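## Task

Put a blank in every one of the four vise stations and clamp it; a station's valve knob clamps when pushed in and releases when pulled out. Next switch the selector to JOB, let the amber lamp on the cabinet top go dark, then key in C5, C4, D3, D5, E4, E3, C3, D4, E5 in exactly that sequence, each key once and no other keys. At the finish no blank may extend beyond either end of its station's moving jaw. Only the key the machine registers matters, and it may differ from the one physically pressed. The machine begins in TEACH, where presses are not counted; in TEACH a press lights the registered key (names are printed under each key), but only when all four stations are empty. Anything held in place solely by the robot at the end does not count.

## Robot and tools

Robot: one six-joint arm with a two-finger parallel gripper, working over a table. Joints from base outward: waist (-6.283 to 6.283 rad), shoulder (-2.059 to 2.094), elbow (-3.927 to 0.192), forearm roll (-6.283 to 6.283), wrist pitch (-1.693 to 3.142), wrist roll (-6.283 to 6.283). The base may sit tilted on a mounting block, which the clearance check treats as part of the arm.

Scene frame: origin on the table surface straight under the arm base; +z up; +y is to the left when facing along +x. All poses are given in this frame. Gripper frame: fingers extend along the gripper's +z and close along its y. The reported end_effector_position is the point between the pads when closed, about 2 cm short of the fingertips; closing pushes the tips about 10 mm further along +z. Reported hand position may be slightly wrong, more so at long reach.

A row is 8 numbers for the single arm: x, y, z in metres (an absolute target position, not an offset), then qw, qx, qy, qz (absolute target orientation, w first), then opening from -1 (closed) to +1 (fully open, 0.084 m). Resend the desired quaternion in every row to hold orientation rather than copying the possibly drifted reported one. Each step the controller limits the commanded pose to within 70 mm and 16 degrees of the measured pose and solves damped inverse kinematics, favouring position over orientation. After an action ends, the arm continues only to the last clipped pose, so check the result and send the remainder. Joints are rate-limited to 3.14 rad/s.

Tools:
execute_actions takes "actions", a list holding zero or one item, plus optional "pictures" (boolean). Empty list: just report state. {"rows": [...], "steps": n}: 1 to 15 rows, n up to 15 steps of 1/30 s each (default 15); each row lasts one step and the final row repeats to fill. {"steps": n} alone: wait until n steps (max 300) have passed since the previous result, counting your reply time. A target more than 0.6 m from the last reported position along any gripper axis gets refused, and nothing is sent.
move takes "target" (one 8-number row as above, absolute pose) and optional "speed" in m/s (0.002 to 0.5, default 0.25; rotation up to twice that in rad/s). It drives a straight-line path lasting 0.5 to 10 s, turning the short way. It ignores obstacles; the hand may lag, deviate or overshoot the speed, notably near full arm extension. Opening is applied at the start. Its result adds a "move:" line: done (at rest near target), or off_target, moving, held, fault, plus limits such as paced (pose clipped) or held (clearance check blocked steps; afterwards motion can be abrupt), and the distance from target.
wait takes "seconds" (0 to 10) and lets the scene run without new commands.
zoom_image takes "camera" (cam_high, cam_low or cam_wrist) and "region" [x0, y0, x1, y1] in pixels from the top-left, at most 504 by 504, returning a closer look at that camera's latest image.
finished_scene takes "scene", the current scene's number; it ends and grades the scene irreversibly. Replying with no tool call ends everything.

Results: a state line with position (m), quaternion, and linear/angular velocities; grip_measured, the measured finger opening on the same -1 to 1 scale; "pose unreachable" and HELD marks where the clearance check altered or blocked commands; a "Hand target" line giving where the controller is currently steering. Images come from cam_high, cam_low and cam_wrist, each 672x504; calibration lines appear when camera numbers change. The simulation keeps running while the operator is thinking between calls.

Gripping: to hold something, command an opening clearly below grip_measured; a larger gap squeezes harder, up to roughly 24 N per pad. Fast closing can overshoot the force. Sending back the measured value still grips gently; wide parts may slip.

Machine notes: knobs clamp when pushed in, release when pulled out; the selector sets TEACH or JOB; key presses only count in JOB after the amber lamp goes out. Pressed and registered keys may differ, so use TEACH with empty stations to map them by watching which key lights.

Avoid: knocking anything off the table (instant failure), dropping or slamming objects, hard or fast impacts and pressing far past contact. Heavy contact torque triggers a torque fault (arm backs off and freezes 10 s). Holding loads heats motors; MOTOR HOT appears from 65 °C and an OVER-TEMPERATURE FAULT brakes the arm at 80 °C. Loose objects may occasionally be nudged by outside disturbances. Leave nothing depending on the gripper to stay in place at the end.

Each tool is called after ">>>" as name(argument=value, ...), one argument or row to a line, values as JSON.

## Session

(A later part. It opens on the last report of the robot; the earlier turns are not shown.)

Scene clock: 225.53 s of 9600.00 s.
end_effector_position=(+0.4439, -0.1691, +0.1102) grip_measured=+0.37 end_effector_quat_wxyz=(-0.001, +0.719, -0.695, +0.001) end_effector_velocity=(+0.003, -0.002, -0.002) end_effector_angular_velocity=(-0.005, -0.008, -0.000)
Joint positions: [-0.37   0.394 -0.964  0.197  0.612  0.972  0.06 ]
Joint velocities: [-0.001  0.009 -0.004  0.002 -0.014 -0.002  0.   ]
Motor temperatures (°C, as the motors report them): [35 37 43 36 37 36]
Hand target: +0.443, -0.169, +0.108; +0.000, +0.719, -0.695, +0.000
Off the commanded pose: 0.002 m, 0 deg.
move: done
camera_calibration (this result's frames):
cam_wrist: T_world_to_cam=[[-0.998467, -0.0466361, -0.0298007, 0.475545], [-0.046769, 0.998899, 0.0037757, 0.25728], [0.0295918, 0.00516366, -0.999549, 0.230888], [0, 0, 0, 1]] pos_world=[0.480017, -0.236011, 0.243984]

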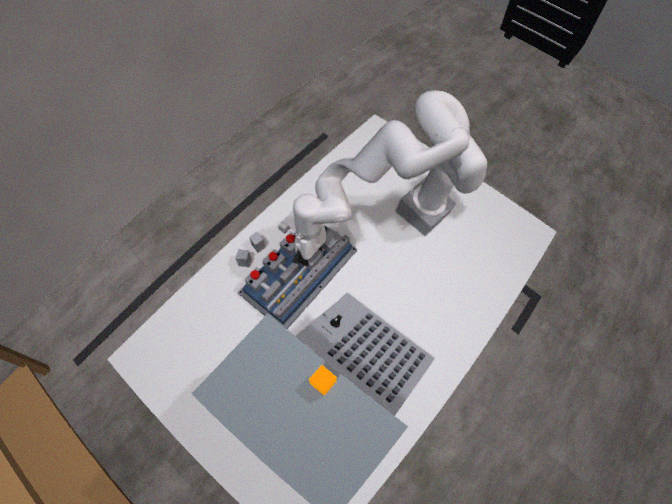

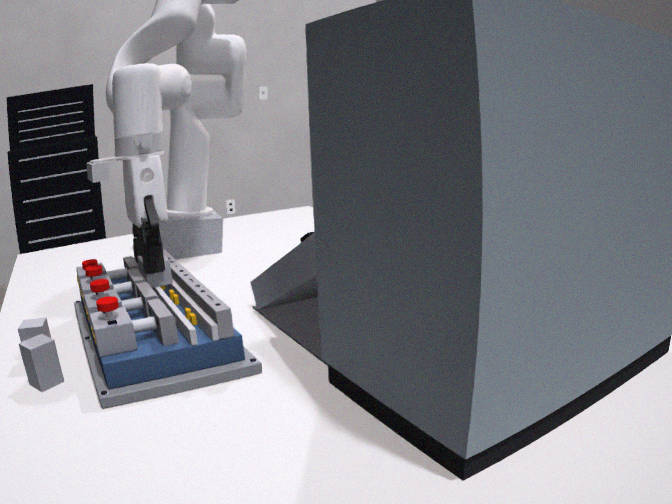

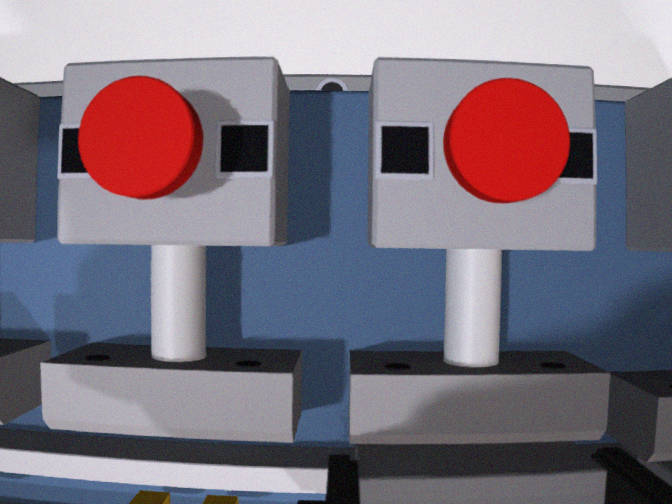

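>>> move(
  target=[0.4435,-0.169,0.111,0,0.719,-0.695,0,0.62],
)

>>> move(
  target=[0.4435,-0.169,0.17,0,0.719,-0.695,0,0.62],
  speed=0.1,
)

>>> move(
  target=[0.448,-0.264,0.16,0,0.719,-0.695,0,-1],
  speed=0.15,
)

>>> move(
  target=[0.448,-0.264,0.116,0,0.719,-0.695,0,-1],
  speed=0.03,
)

>>> move(
  target=[0.4435,-0.15,0.19,0,0.719,-0.695,0,0.3],
  speed=0.12,
)

Scene clock: 229.00 s of 9600.00 s.
end_effector_position=(+0.4432, -0.1689, +0.1106) grip_measured=+0.62 end_effector_quat_wxyz=(+0.000, +0.719, -0.695, -0.000) end_effector_velocity=(+0.002, -0.000, +0.002) end_effector_angular_velocity=(-0.001, -0.004, +0.001)
Joint positions: [-0.371  0.393 -0.965  0.195  0.618  0.973  0.07 ]
Joint velocities: [-0.    -0.003 -0.003 -0.     0.002  0.    -0.   ]
Motor temperatures (°C, as the motors report them): [35 37 42 36 37 36]
Hand target: +0.444, -0.169, +0.111; -0.000, +0.719, -0.695, +0.000
Off the commanded pose: 0.000 m, 0 deg.
move: done
camera_calibration (this result's frames):
cam_wrist: T_world_to_cam=[[-0.99857, -0.0464303, -0.0265064, 0.474596], [-0.0465836, 0.998901, 0.00519726, 0.256799], [0.026236, 0.0064246, -0.999635, 0.233092], [0, 0, 0, 1]] pos_world=[0.479764, -0.235979, 0.244252]

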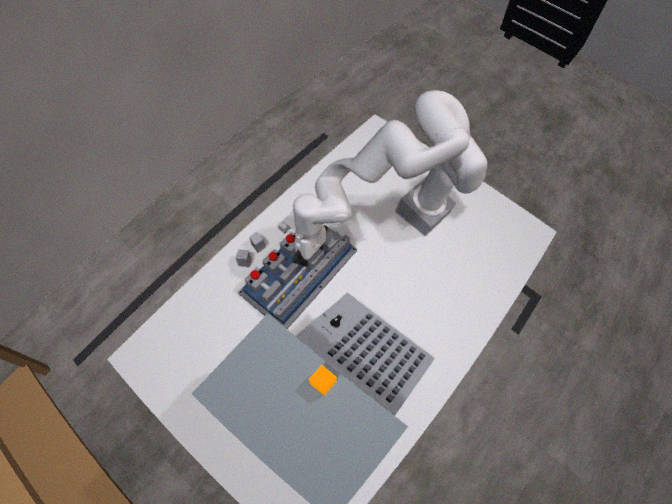

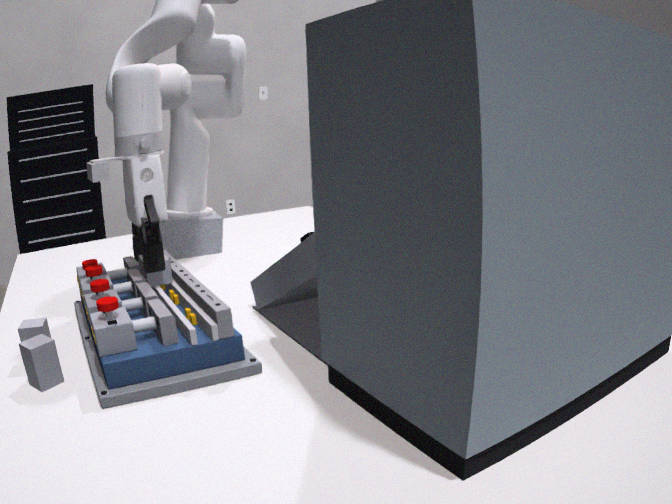

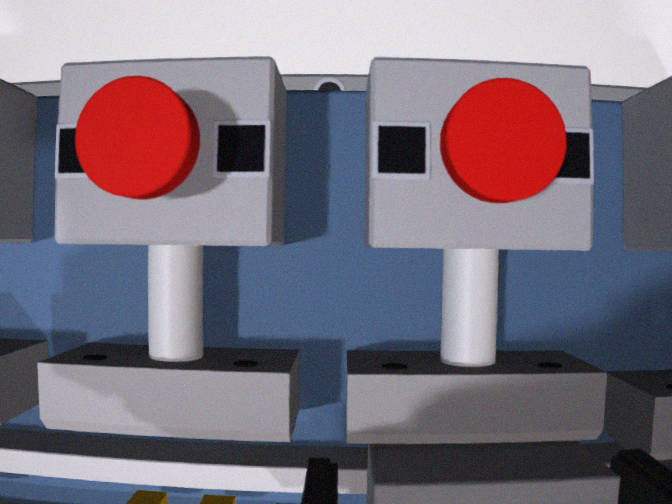

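Scene clock: 230.03 s of 9600.00 s.
end_effector_position=(+0.4434, -0.1689, +0.1692) grip_measured=+0.62 end_effector_quat_wxyz=(+0.000, +0.719, -0.695, -0.000) end_effector_velocity=(+0.001, -0.000, +0.004) end_effector_angular_velocity=(-0.001, -0.002, +0.001)
Joint positions: [-0.391  0.267 -0.988  0.162  0.767  0.995  0.07 ]
Joint velocities: [-0.001 -0.007 -0.004 -0.001  0.008  0.001  0.   ]
Motor temperatures (°C, as the motors report them): [35 37 42 36 37 36]
Hand target: +0.444, -0.169, +0.170; -0.000, +0.719, -0.695, -0.000
Off the commanded pose: 0.001 m, 0 deg.
move: done
camera_calibration (this result's frames):
cam_wrist: T_world_to_cam=[[-0.99856, -0.0465694, -0.0266437, 0.47637], [-0.0467303, 0.998893, 0.00544952, 0.256528], [0.0263604, 0.00668674, -0.99963, 0.291658], [0, 0, 0, 1]] pos_world=[0.479984, -0.23601, 0.302844]

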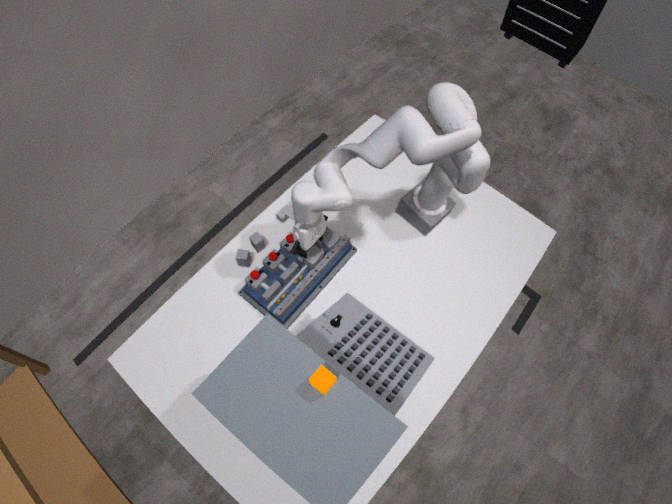

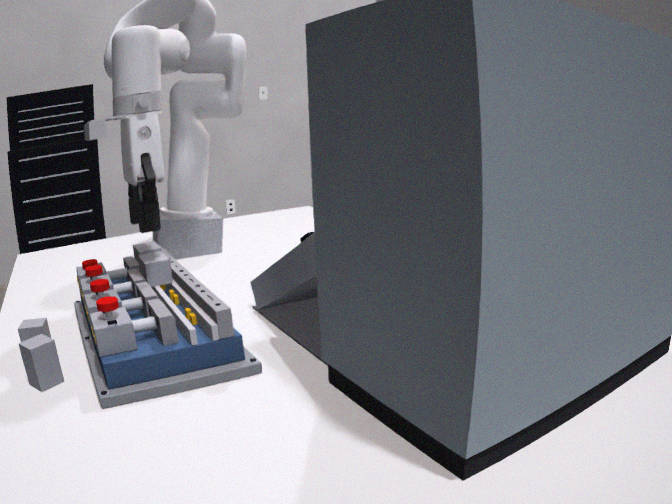

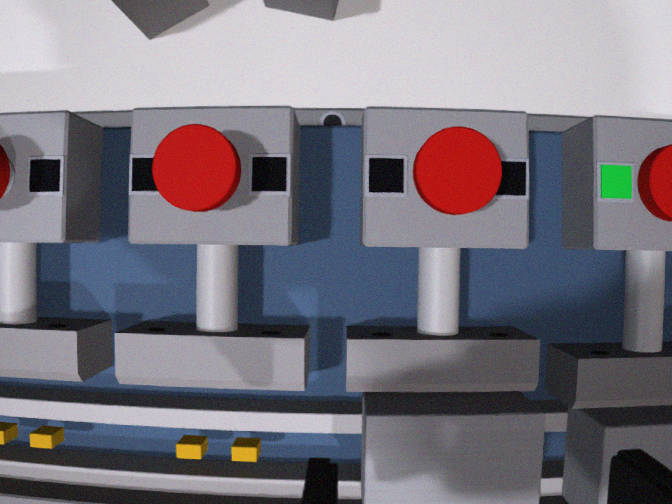

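Scene clock: 231.17 s of 9600.00 s.
end_effector_position=(+0.4479, -0.2635, +0.1600) grip_measured=-1.00 end_effector_quat_wxyz=(-0.000, +0.719, -0.695, +0.000) end_effector_velocity=(-0.000, -0.003, -0.001) end_effector_angular_velocity=(+0.002, +0.002, -0.001)
Joint positions: [-0.548  0.446 -1.194  0.145  0.808  0.853  0.   ]
Joint velocities: [-0.004  0.007 -0.008 -0.     0.004 -0.003  0.   ]
Motor temperatures (°C, as the motors report them): [35 37 42 36 37 36]
Hand target: +0.448, -0.264, +0.160; -0.000, +0.719, -0.695, +0.000
Off the commanded pose: 0.001 m, 0 deg.
move: done
camera_calibration (this result's frames):
cam_wrist: T_world_to_cam=[[-0.998517, -0.0468596, -0.0277203, 0.476254], [-0.0470136, 0.998882, 0.00493173, 0.351434], [0.0274582, 0.00622765, -0.999604, 0.282374], [0, 0, 0, 1]] pos_world=[0.484316, -0.330483, 0.29373]

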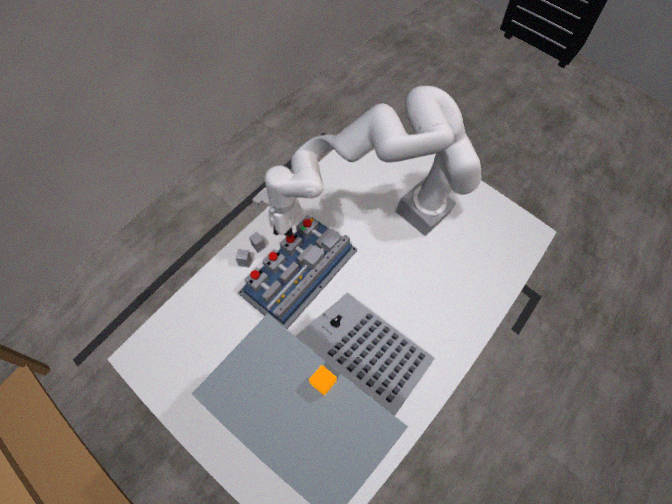

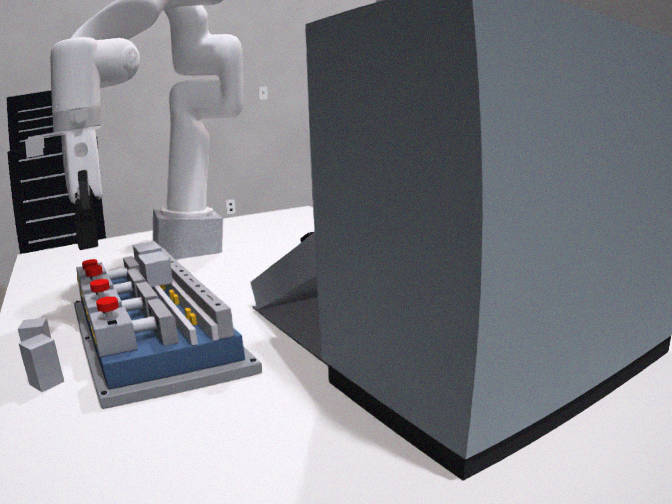

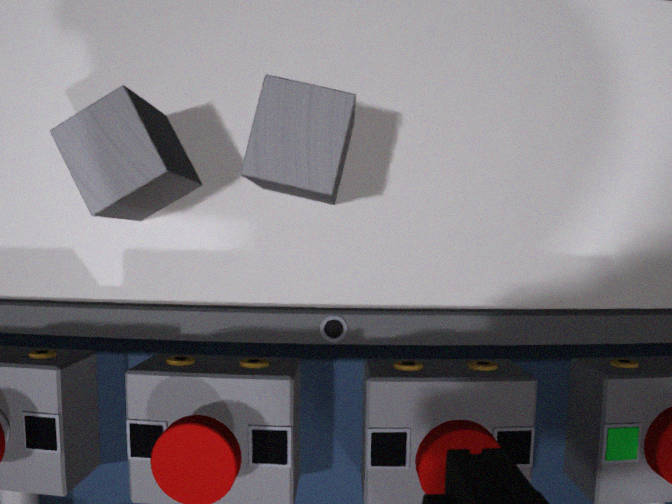

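Scene clock: 232.93 s of 9600.00 s.
end_effector_position=(+0.4488, -0.2644, +0.1179) grip_measured=-1.00 end_effector_quat_wxyz=(-0.000, +0.719, -0.695, +0.002) end_effector_velocity=(-0.000, +0.000, -0.001) end_effector_angular_velocity=(+0.001, +0.001, -0.000)
Joint positions: [-0.537  0.529 -1.18   0.161  0.709  0.842  0.   ]
Joint velocities: [ 0.     0.002  0.001  0.001 -0.001 -0.001  0.   ]
Motor temperatures (°C, as the motors report them): [35 37 42 36 37 36]
Hand target: +0.448, -0.264, +0.116; +0.000, +0.719, -0.695, +0.000
Off the commanded pose: 0.002 m, 0 deg.
move: done
camera_calibration (this result's frames):
cam_wrist: T_world_to_cam=[[-0.998464, -0.0467249, -0.0297606, 0.476225], [-0.0468311, 0.998899, 0.00287823, 0.352834], [0.0295933, 0.00426753, -0.999553, 0.238784], [0, 0, 0, 1]] pos_world=[0.484951, -0.331213, 0.251834]

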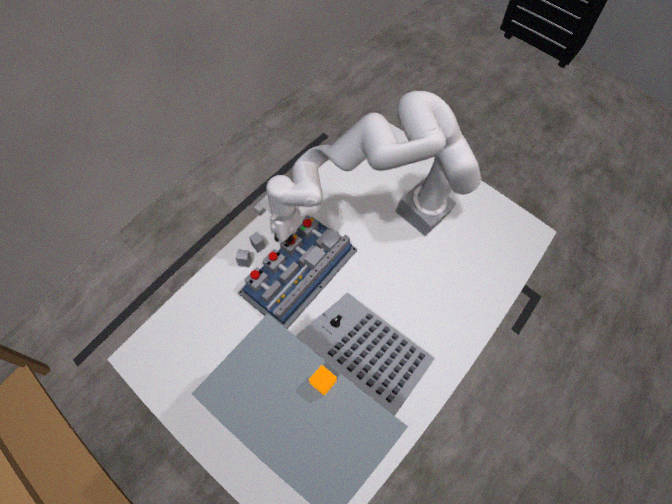

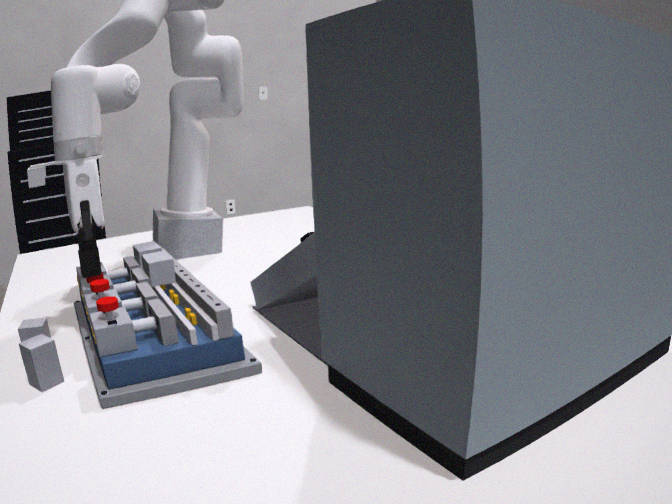

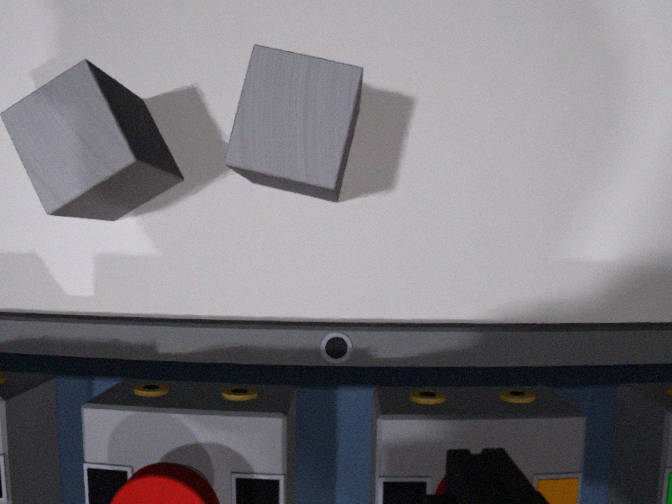

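Scene clock: 234.57 s of 9600.00 s.
end_effector_position=(+0.4437, -0.1504, +0.1897) grip_measured=+0.29 end_effector_quat_wxyz=(+0.000, +0.719, -0.695, -0.000) end_effector_velocity=(+0.001, +0.002, +0.002) end_effector_angular_velocity=(-0.002, -0.003, +0.001)
Joint positions: [-0.362  0.203 -0.975  0.155  0.813  1.035  0.056]
Joint velocities: [ 0.003 -0.006  0.001 -0.001  0.001  0.004 -0.   ]
Motor temperatures (°C, as the motors report them): [35 37 42 36 37 36]
Hand target: +0.444, -0.150, +0.190; +0.000, +0.719, -0.695, -0.000
Off the commanded pose: 0.001 m, 0 deg.
move: done
camera_calibration (this result's frames):
cam_wrist: T_world_to_cam=[[-0.998569, -0.0463671, -0.0266329, 0.478118], [-0.046513, 0.998906, 0.00488484, 0.237991], [0.0263772, 0.00611663, -0.999633, 0.311881], [0, 0, 0, 1]] pos_world=[0.480277, -0.217469, 0.323338]

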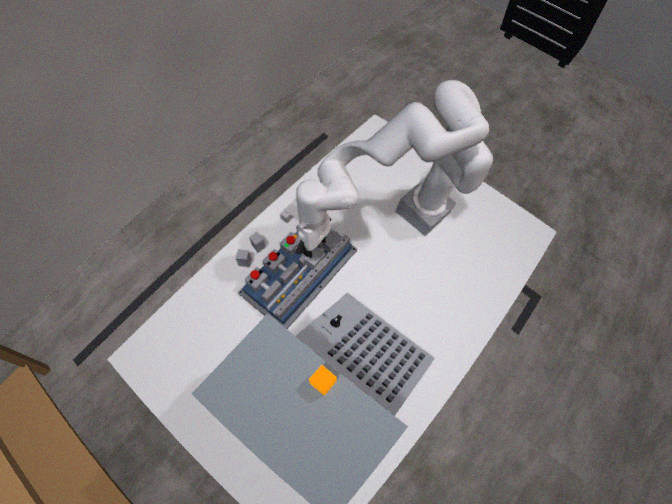

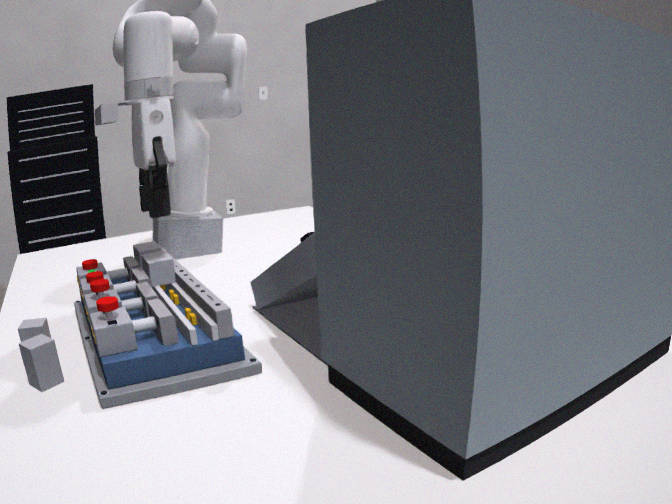

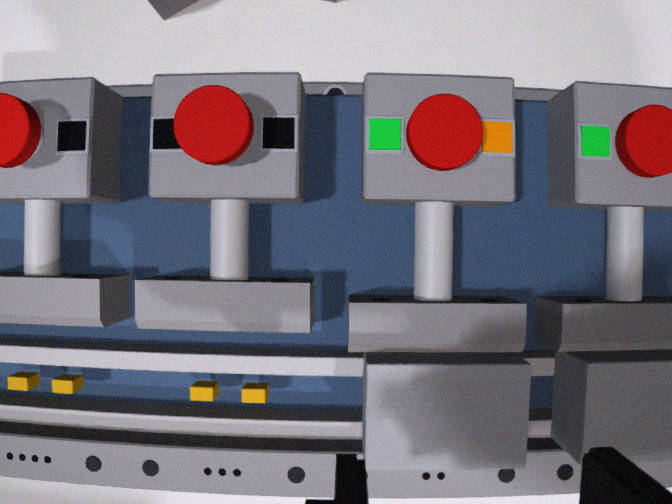

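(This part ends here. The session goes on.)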